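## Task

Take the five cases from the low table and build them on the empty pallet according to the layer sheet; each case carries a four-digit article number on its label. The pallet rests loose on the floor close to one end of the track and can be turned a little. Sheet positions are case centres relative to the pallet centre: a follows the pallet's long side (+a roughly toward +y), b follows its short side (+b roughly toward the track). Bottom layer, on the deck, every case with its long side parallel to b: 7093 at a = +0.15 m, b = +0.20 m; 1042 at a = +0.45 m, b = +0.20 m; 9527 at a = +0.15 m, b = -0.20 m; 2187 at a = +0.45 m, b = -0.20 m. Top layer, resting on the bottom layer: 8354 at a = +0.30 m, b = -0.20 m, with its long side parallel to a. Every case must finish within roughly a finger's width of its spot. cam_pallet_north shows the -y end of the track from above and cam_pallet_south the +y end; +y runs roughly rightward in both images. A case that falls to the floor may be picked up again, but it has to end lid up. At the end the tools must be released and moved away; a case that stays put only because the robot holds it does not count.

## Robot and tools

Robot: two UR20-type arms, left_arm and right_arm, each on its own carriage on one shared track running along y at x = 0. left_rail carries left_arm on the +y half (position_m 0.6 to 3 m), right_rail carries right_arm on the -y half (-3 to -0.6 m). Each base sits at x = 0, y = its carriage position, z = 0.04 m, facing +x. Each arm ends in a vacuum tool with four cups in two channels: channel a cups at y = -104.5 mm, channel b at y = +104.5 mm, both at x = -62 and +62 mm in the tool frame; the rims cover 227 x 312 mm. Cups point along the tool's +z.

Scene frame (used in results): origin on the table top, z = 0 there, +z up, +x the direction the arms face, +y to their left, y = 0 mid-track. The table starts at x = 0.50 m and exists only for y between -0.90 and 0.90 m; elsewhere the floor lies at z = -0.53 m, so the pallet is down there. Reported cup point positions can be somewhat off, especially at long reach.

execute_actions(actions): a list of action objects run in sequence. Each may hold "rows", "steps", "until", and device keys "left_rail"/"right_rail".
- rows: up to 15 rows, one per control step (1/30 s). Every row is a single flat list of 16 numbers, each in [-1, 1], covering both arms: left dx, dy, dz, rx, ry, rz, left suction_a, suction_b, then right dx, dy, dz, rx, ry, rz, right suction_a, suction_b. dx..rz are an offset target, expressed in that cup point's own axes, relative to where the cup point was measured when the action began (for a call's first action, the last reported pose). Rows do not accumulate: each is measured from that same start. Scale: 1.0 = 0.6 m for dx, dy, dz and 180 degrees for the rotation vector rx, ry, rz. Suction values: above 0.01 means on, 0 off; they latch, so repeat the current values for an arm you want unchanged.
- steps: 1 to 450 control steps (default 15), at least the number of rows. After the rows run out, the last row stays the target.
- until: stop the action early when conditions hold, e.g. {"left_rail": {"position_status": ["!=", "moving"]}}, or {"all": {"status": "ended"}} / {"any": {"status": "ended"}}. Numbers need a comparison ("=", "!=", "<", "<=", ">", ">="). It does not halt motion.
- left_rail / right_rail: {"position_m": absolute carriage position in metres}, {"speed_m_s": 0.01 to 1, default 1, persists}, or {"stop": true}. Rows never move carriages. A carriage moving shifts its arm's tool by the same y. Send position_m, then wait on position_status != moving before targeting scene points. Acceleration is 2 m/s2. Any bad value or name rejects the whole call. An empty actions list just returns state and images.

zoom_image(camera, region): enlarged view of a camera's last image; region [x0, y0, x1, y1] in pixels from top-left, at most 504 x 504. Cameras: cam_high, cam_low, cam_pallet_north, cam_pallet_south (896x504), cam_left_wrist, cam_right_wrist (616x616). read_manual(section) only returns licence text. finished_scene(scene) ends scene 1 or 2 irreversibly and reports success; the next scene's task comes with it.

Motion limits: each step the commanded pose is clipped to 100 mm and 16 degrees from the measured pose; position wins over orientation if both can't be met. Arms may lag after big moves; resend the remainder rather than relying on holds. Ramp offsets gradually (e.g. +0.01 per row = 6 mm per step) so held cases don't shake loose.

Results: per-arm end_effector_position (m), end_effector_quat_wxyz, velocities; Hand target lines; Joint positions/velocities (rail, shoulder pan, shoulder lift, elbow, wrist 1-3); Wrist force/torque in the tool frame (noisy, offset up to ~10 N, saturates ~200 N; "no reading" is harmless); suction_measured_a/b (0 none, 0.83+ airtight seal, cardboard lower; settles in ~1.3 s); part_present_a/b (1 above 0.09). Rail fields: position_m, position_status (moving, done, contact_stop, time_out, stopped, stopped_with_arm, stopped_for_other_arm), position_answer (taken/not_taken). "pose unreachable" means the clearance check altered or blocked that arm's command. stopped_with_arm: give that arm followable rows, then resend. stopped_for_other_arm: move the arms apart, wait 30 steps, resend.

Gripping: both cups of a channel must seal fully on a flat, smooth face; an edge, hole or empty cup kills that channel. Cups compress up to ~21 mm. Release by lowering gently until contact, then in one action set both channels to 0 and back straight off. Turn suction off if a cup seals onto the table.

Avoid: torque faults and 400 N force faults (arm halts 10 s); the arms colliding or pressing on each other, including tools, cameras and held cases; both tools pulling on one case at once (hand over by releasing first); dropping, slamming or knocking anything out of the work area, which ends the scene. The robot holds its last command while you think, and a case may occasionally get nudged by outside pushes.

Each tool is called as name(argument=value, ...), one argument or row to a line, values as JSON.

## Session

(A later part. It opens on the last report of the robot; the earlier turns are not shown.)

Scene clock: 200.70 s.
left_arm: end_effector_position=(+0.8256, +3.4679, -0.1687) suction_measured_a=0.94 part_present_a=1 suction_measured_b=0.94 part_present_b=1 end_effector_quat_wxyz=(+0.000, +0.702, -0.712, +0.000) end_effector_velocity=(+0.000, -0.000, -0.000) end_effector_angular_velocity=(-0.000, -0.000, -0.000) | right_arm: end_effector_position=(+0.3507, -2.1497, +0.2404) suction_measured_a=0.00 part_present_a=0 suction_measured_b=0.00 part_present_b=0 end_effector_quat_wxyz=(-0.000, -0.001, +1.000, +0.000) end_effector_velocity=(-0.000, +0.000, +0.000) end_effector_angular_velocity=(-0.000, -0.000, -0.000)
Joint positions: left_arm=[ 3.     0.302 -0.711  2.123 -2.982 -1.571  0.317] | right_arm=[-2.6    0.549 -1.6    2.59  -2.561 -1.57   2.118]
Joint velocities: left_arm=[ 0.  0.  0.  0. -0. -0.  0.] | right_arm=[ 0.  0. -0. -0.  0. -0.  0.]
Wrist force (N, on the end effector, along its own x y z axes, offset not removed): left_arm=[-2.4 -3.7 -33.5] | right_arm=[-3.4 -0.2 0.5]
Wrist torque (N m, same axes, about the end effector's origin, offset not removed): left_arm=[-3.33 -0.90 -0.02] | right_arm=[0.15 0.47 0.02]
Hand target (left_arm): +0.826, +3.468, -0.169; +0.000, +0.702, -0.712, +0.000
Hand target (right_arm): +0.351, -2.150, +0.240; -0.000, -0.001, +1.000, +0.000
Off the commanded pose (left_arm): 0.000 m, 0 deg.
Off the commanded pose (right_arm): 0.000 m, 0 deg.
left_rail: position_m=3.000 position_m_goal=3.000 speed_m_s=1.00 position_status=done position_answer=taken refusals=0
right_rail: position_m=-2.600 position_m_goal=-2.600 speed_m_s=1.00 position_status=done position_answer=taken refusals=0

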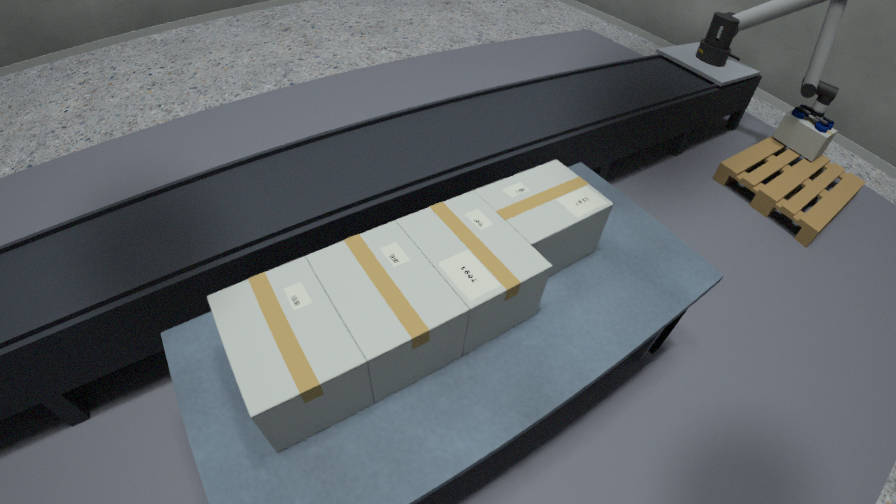

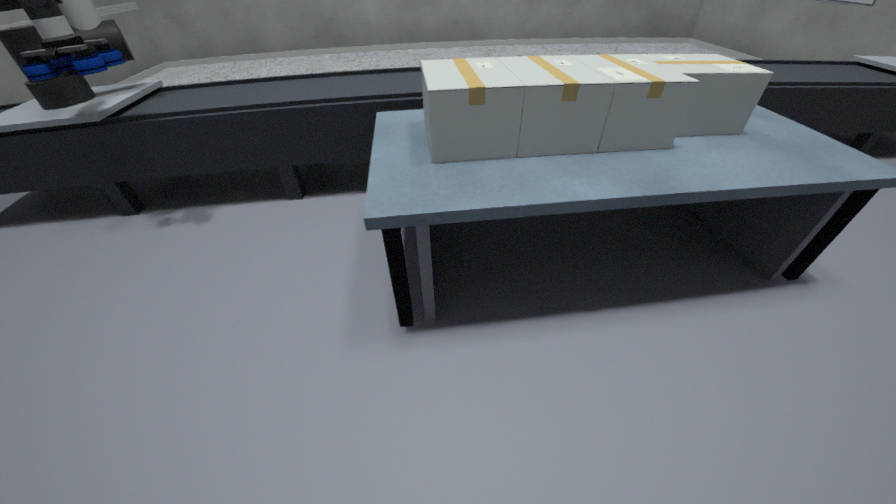

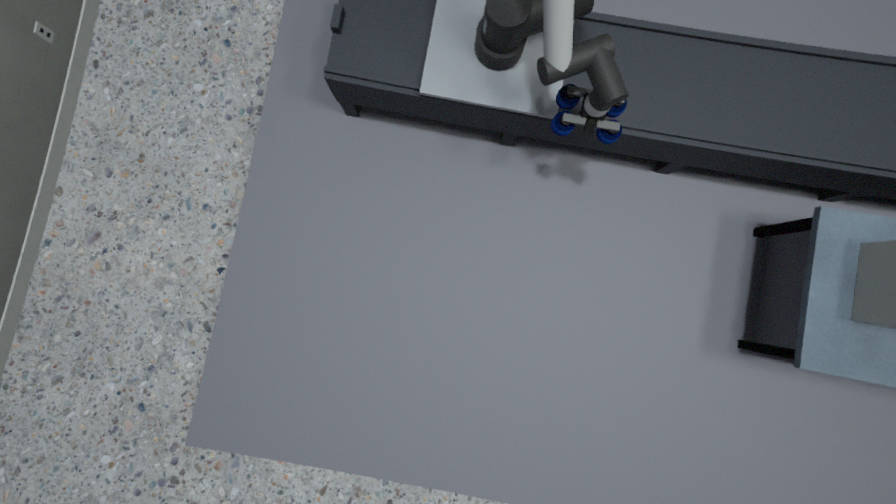

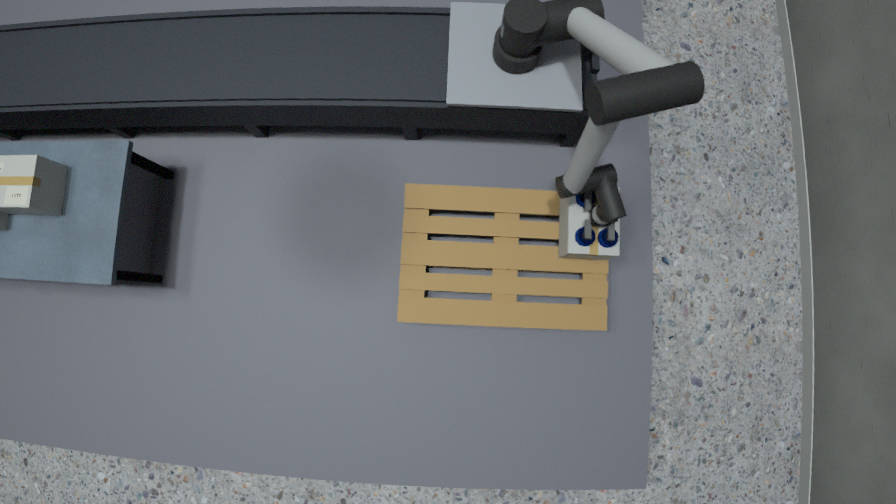

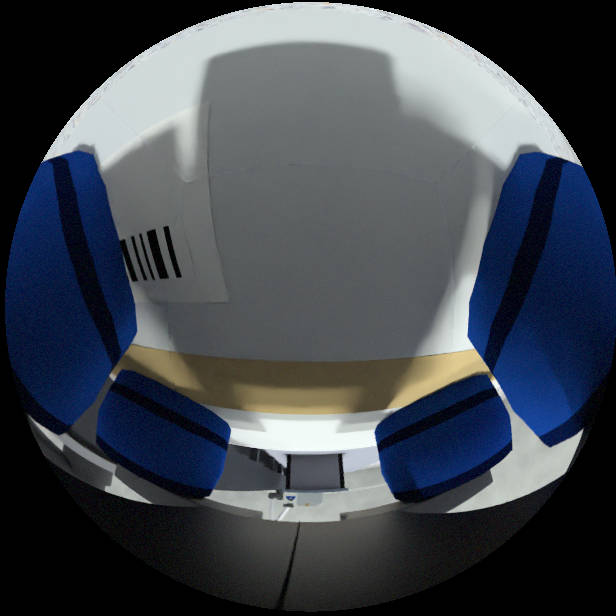

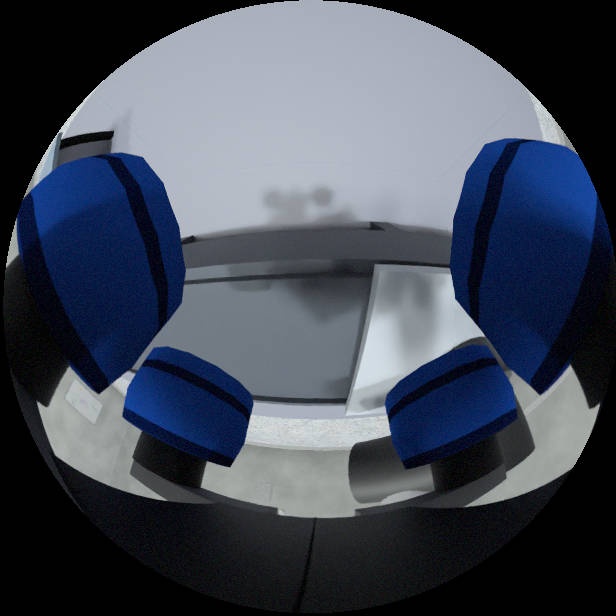

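execute_actions(
  actions=[
    {"rows":[[-0.001,0,0.002,0,0,0,1,1,0,0,0,0,0,0,0,0],[-0.002,0,0.004,0,0,0,1,1,0,0,0,0,0,0,0,0],[-0.003,0,0.0065,0,0,0,1,1,0,0,0,0,0,0,0,0]],"steps":6},
  ],
)

Scene clock: 203.80 s.
left_arm: end_effector_position=(+0.8254, +3.4689, -0.1709) suction_measured_a=0.94 part_present_a=1 suction_measured_b=0.94 part_present_b=1 end_effector_quat_wxyz=(+0.000, +0.702, -0.712, +0.000) end_effector_velocity=(-0.000, +0.007, -0.015) end_effector_angular_velocity=(-0.000, +0.001, +0.000) | right_arm: end_effector_position=(+0.3507, -2.1497, +0.2404) suction_measured_a=0.00 part_present_a=0 suction_measured_b=0.00 part_present_b=0 end_effector_quat_wxyz=(-0.000, -0.001, +1.000, +0.000) end_effector_velocity=(+0.000, -0.000, -0.000) end_effector_angular_velocity=(-0.000, +0.000, +0.000)
Joint positions: left_arm=[ 3.     0.303 -0.709  2.122 -2.984 -1.571  0.318] | right_arm=[-2.6    0.549 -1.6    2.59  -2.561 -1.57   2.118]
Joint velocities: left_arm=[ 0.     0.007  0.021 -0.009 -0.011  0.     0.007] | right_arm=[ 0. -0.  0. -0.  0.  0. -0.]
Wrist force (N, on the end effector, along its own x y z axes, offset not removed): left_arm=[-1.6 -3.5 -28.1] | right_arm=[-5.3 -3.8 -0.4]
Wrist torque (N m, same axes, about the end effector's origin, offset not removed): left_arm=[-3.42 -0.90 -0.16] | right_arm=[-0.47 0.76 -0.13]
Hand target (left_arm): +0.826, +3.470, -0.173; +0.000, +0.702, -0.712, +0.000
Hand target (right_arm): +0.351, -2.150, +0.240; -0.000, -0.001, +1.000, +0.000
Off the commanded pose (left_arm): 0.002 m, 0 deg.
Off the commanded pose (right_arm): 0.000 m, 0 deg.
left_rail: position_m=3.000 position_m_goal=3.000 speed_m_s=1.00 position_status=done position_answer=taken refusals=0
right_rail: position_m=-2.600 position_m_goal=-2.600 speed_m_s=1.00 position_status=done position_answer=taken refusals=0

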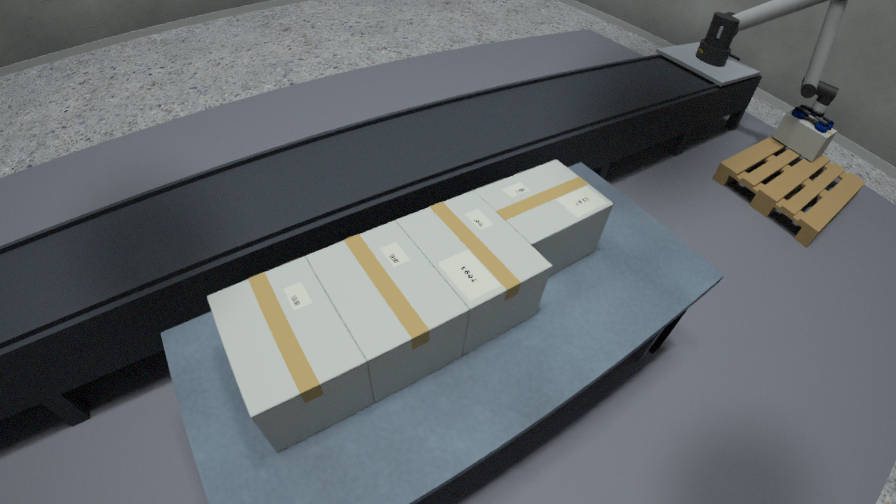

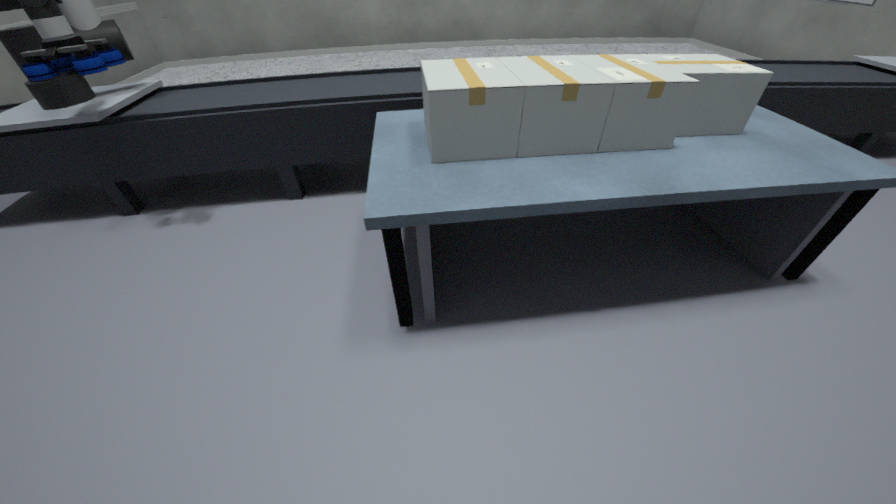

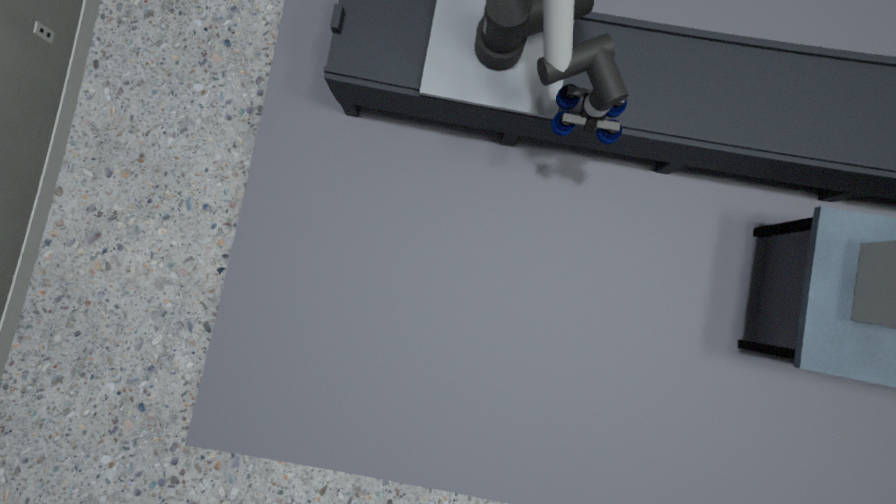

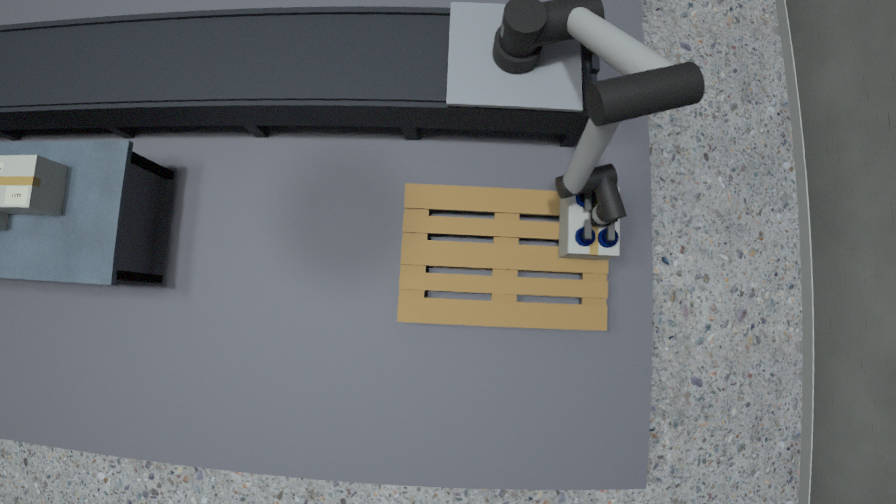

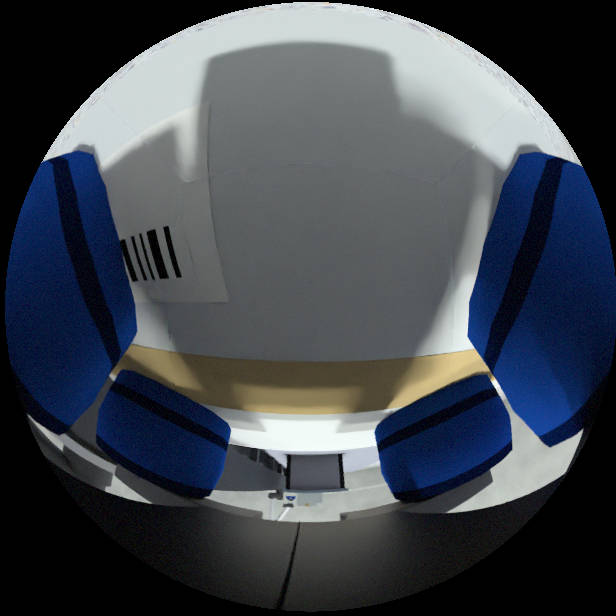

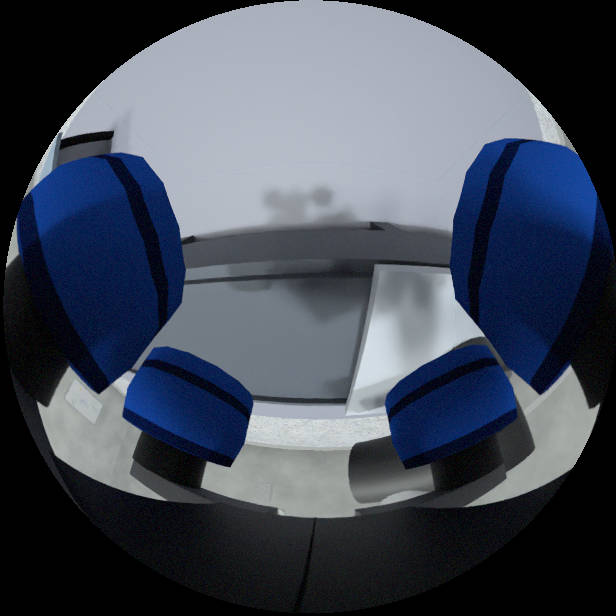

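execute_actions(
  actions=[],
)

Scene clock: 204.83 s.
left_arm: end_effector_position=(+0.8257, +3.4697, -0.1726) suction_measured_a=0.94 part_present_a=1 suction_measured_b=0.94 part_present_b=1 end_effector_quat_wxyz=(+0.000, +0.702, -0.712, +0.000) end_effector_velocity=(-0.000, +0.000, -0.000) end_effector_angular_velocity=(+0.000, +0.000, +0.000) | right_arm: end_effector_position=(+0.3507, -2.1497, +0.2404) suction_measured_a=0.00 part_present_a=0 suction_measured_b=0.00 part_present_b=0 end_effector_quat_wxyz=(-0.000, -0.001, +1.000, +0.000) end_effector_velocity=(+0.000, -0.000, +0.000) end_effector_angular_velocity=(-0.000, -0.000, -0.000)
Joint positions: left_arm=[ 3.     0.304 -0.706  2.121 -2.985 -1.571  0.319] | right_arm=[-2.6    0.549 -1.6    2.59  -2.561 -1.57   2.118]
Joint velocities: left_arm=[ 0.  0.  0. -0. -0.  0.  0.] | right_arm=[ 0. -0.  0. -0. -0. -0.  0.]
Wrist force (N, on the end effector, along its own x y z axes, offset not removed): left_arm=[4.8 -0.2 -33.4] | right_arm=[-4.6 -3.8 0.3]
Wrist torque (N m, same axes, about the end effector's origin, offset not removed): left_arm=[-2.91 -1.84 -0.19] | right_arm=[-0.42 0.58 -0.12]
Hand target (left_arm): +0.826, +3.470, -0.173; +0.000, +0.702, -0.712, +0.000
Hand target (right_arm): +0.351, -2.150, +0.240; -0.000, -0.001, +1.000, +0.000
Off the commanded pose (left_arm): 0.000 m, 0 deg.
Off the commanded pose (right_arm): 0.000 m, 0 deg.
left_rail: position_m=3.000 position_m_goal=3.000 speed_m_s=1.00 position_status=done position_answer=taken refusals=0
right_rail: position_m=-2.600 position_m_goal=-2.600 speed_m_s=1.00 position_status=done position_answer=taken refusals=0

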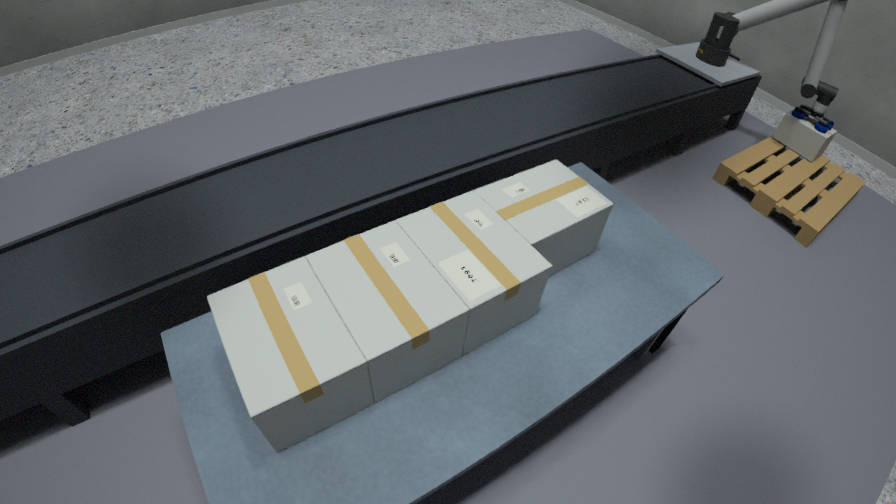

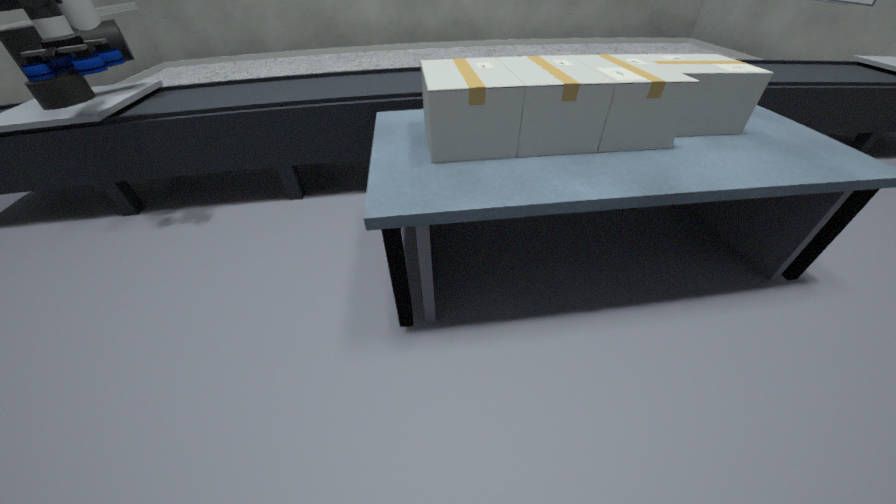

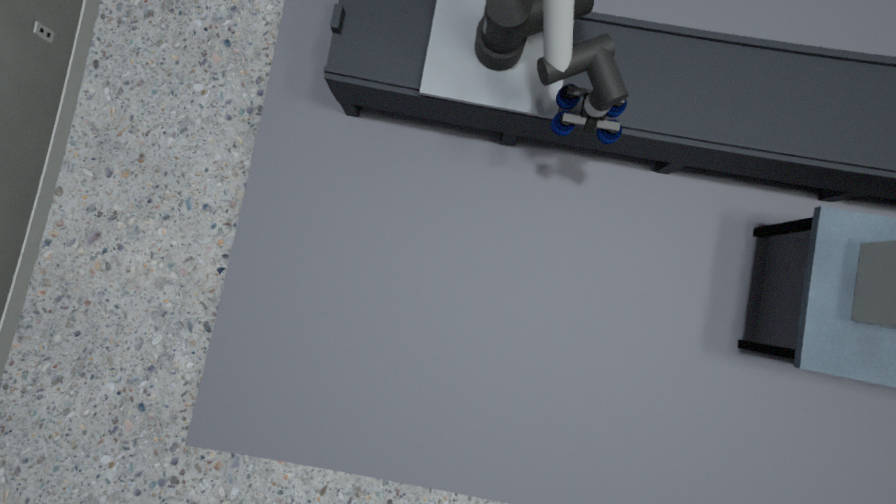

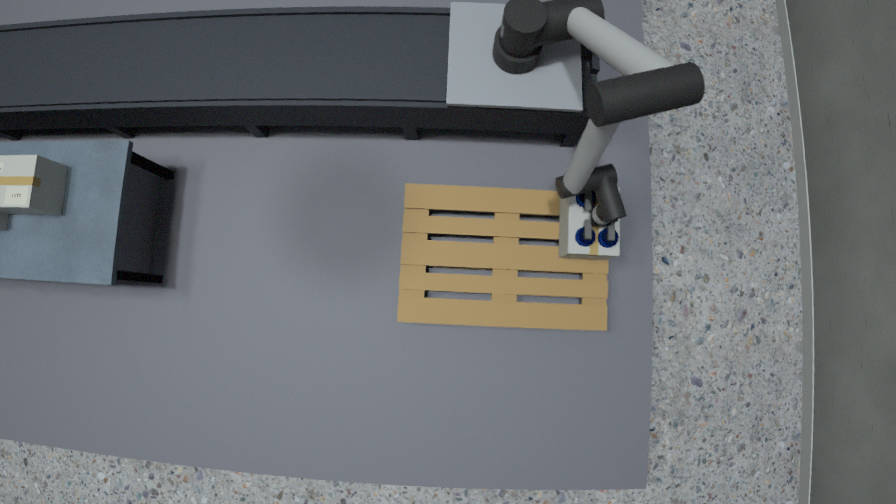

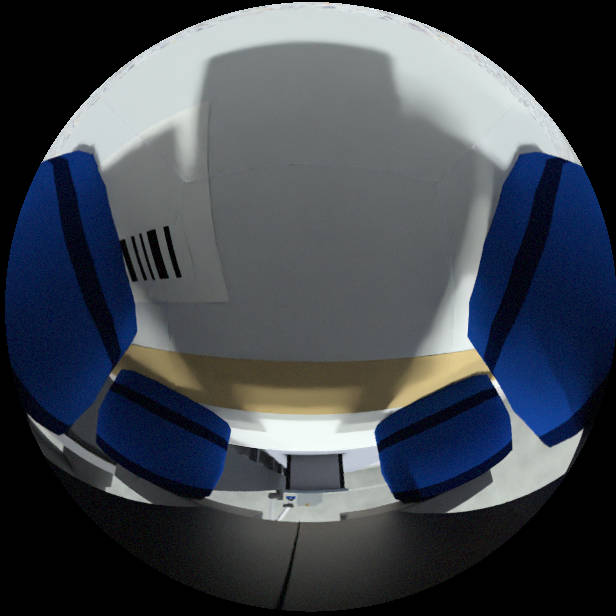

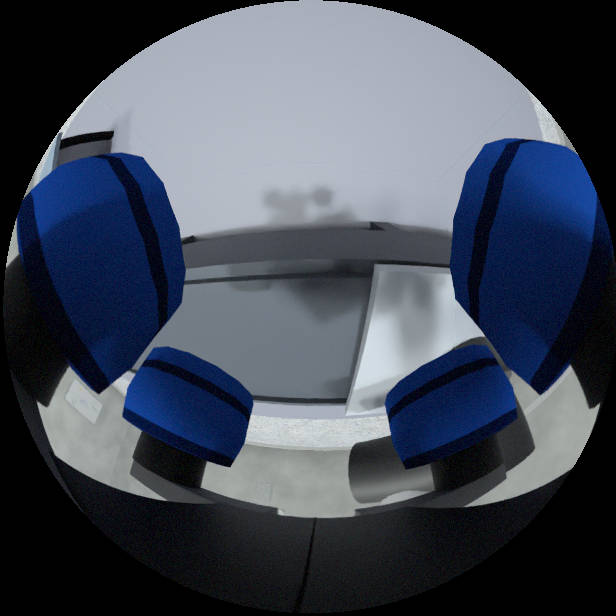

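execute_actions(
  actions=[
    {"rows":[[0,0,0.0015,0,0,0,1,1,0,0,0,0,0,0,0,0],[0,0,0.0033,0,0,0,1,1,0,0,0,0,0,0,0,0]],"steps":6},
  ],
)

Scene clock: 206.27 s.
left_arm: end_effector_position=(+0.8256, +3.4697, -0.1738) suction_measured_a=0.94 part_present_a=1 suction_measured_b=0.94 part_present_b=1 end_effector_quat_wxyz=(+0.000, +0.702, -0.712, +0.000) end_effector_velocity=(-0.000, -0.000, -0.006) end_effector_angular_velocity=(-0.000, +0.000, -0.000) | right_arm: end_effector_position=(+0.3507, -2.1497, +0.2404) suction_measured_a=0.00 part_present_a=0 suction_measured_b=0.00 part_present_b=0 end_effector_quat_wxyz=(-0.000, -0.001, +1.000, +0.000) end_effector_velocity=(+0.000, -0.000, -0.000) end_effector_angular_velocity=(-0.000, +0.000, -0.000)
Joint positions: left_arm=[ 3.     0.304 -0.704  2.12  -2.986 -1.571  0.319] | right_arm=[-2.6    0.549 -1.6    2.59  -2.561 -1.57   2.118]
Joint velocities: left_arm=[ 0.     0.     0.009 -0.002 -0.007  0.     0.   ] | right_arm=[ 0. -0.  0. -0.  0.  0.  0.]
Wrist force (N, on the end effector, along its own x y z axes, offset not removed): left_arm=[2.5 4.3 -27.5] | right_arm=[-4.8 -3.3 -5.0]
Wrist torque (N m, same axes, about the end effector's origin, offset not removed): left_arm=[-2.15 -1.52 -0.13] | right_arm=[-0.42 0.59 -0.10]
Hand target (left_arm): +0.826, +3.470, -0.175; +0.000, +0.702, -0.712, +0.000
Hand target (right_arm): +0.351, -2.150, +0.240; -0.000, -0.001, +1.000, +0.000
Off the commanded pose (left_arm): 0.001 m, 0 deg.
Off the commanded pose (right_arm): 0.000 m, 0 deg.
left_rail: position_m=3.000 position_m_goal=3.000 speed_m_s=1.00 position_status=done position_answer=taken refusals=0
right_rail: position_m=-2.600 position_m_goal=-2.600 speed_m_s=1.00 position_status=done position_answer=taken refusals=0

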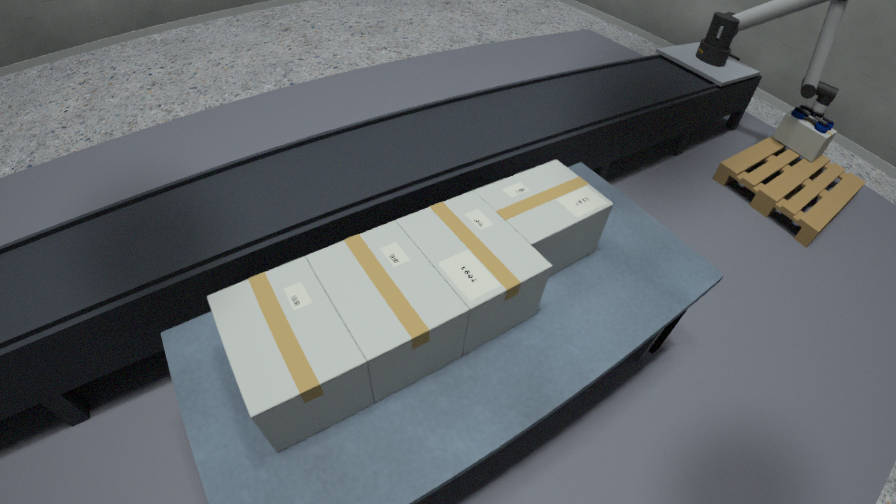

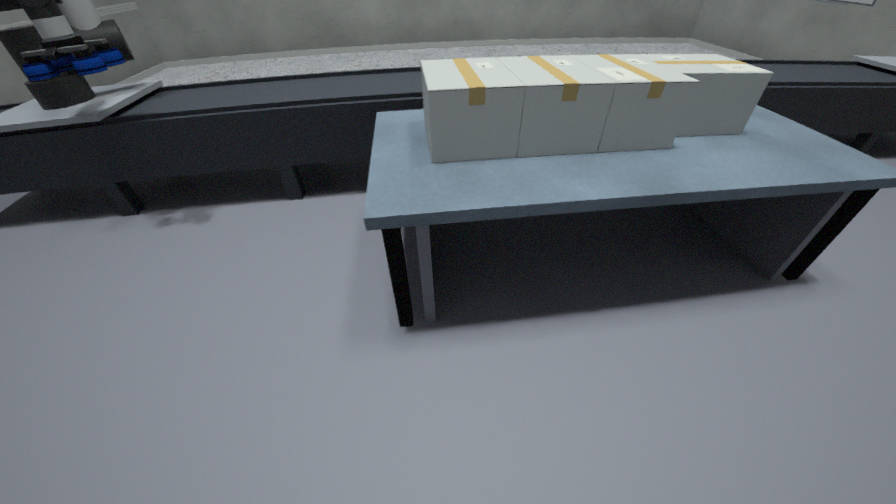

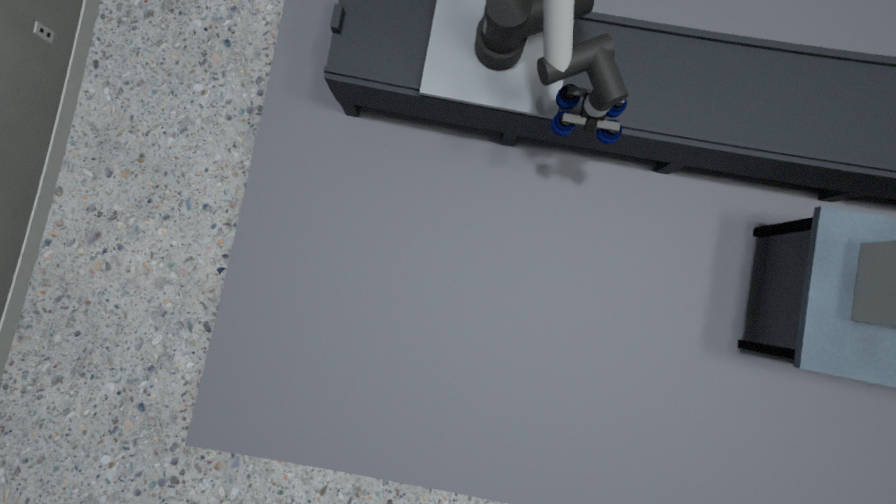

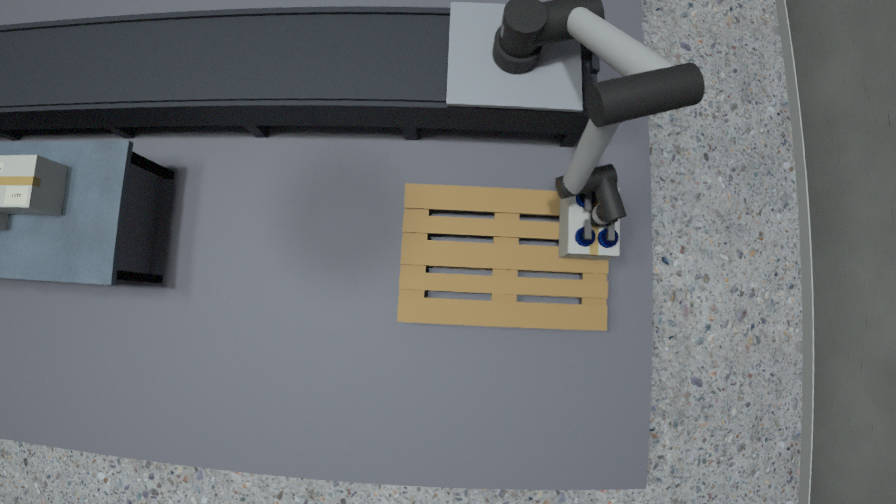

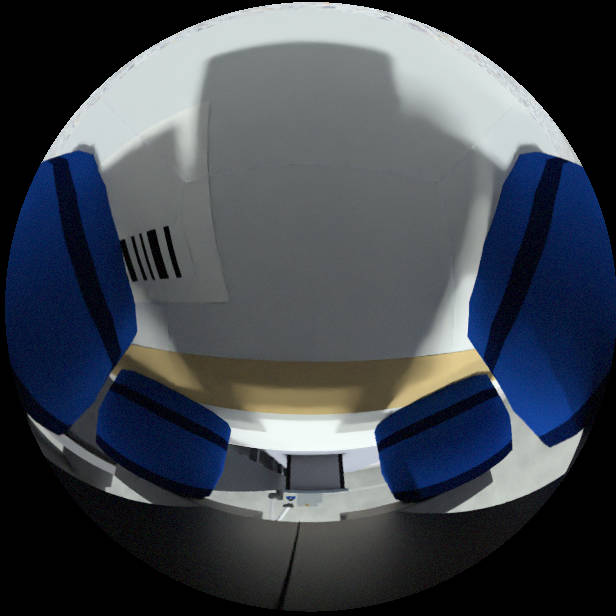

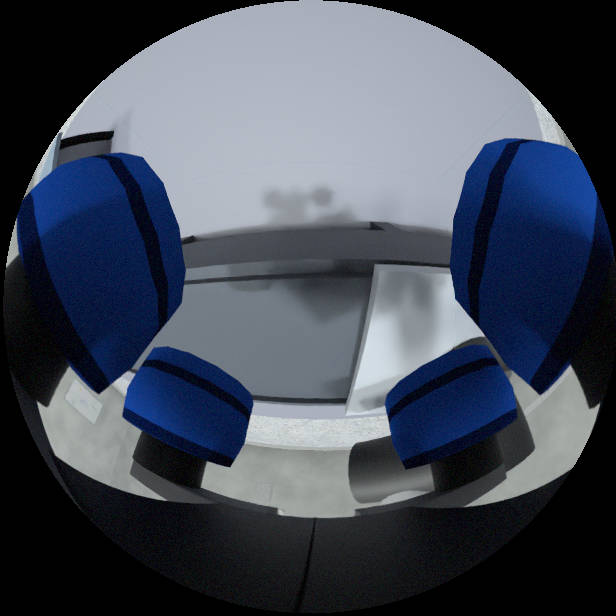

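execute_actions(
  actions=[],
)

Scene clock: 215.47 s.
left_arm: end_effector_position=(+0.8257, +3.4697, -0.1746) suction_measured_a=0.94 part_present_a=1 suction_measured_b=0.94 part_present_b=1 end_effector_quat_wxyz=(+0.000, +0.702, -0.712, +0.000) end_effector_velocity=(+0.000, -0.000, +0.000) end_effector_angular_velocity=(+0.000, -0.000, +0.000) | right_arm: end_effector_position=(+0.3507, -2.1497, +0.2404) suction_measured_a=0.00 part_present_a=0 suction_measured_b=0.00 part_present_b=0 end_effector_quat_wxyz=(-0.000, -0.001, +1.000, +0.000) end_effector_velocity=(+0.000, -0.000, +0.000) end_effector_angular_velocity=(+0.000, -0.000, +0.000)
Joint positions: left_arm=[ 3.     0.304 -0.703  2.12  -2.987 -1.571  0.319] | right_arm=[-2.6    0.549 -1.6    2.59  -2.561 -1.57   2.118]
Joint velocities: left_arm=[ 0. -0. -0. -0. -0. -0. -0.] | right_arm=[ 0. -0.  0. -0. -0. -0. -0.]
Wrist force (N, on the end effector, along its own x y z axes, offset not removed): left_arm=[2.5 -3.1 -30.8] | right_arm=[-3.5 -1.5 -4.3]
Wrist torque (N m, same axes, about the end effector's origin, offset not removed): left_arm=[-3.21 -1.47 -0.12] | right_arm=[-0.10 0.37 -0.09]
Hand target (left_arm): +0.826, +3.470, -0.175; +0.000, +0.702, -0.712, +0.000
Hand target (right_arm): +0.351, -2.150, +0.240; -0.000, -0.001, +1.000, +0.000
Off the commanded pose (left_arm): 0.000 m, 0 deg.
Off the commanded pose (right_arm): 0.000 m, 0 deg.
left_rail: position_m=3.000 position_m_goal=3.000 speed_m_s=1.00 position_status=done position_answer=taken refusals=0
right_rail: position_m=-2.600 position_m_goal=-2.600 speed_m_s=1.00 position_status=done position_answer=taken refusals=0

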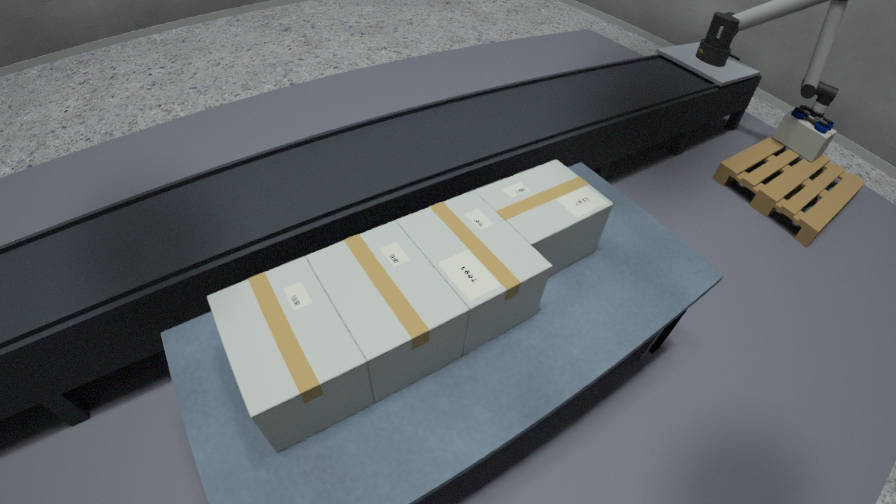

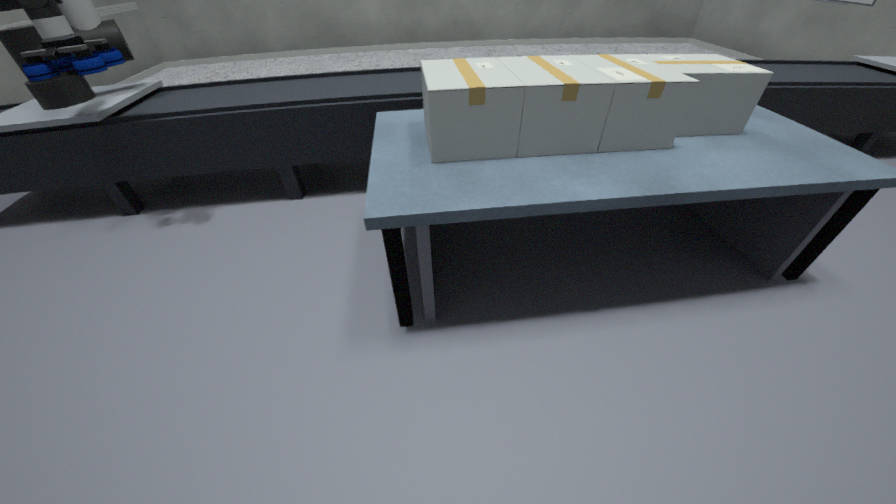

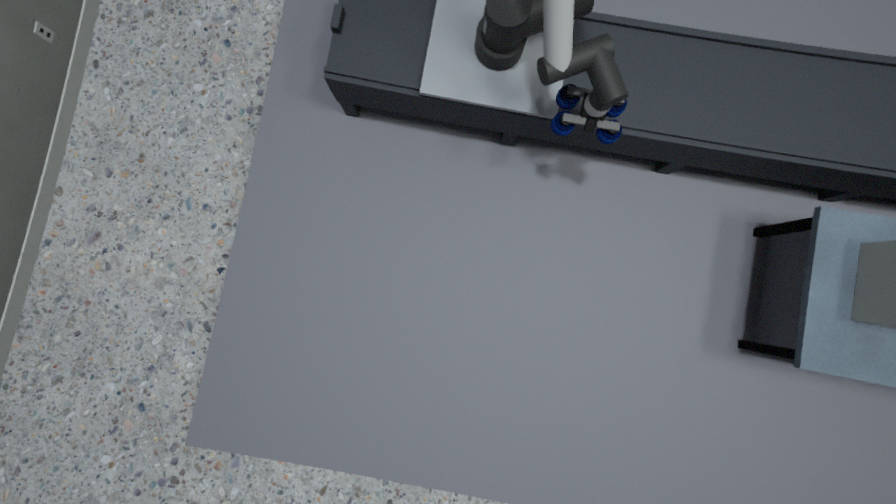

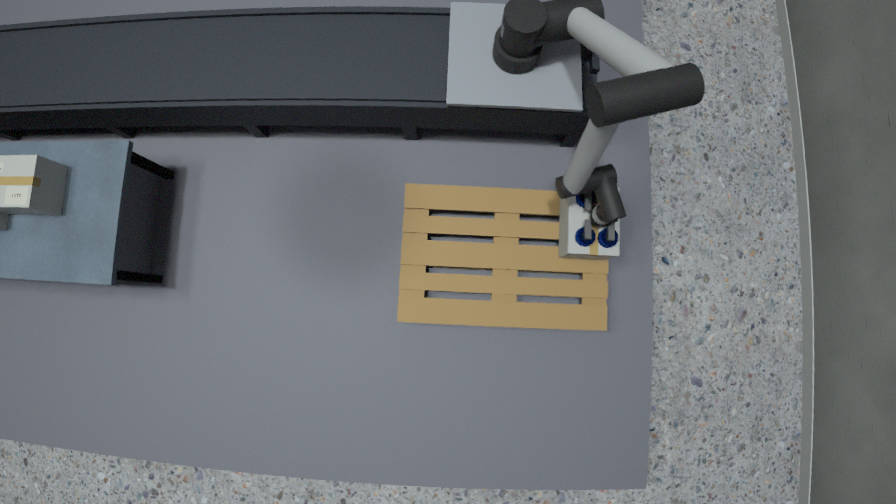

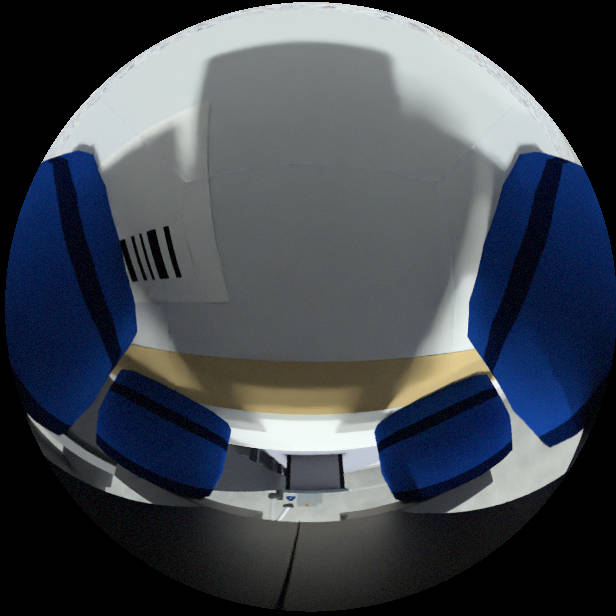

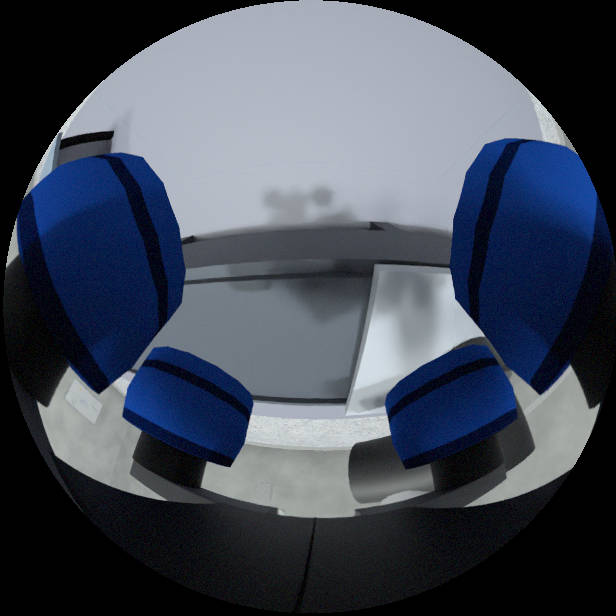

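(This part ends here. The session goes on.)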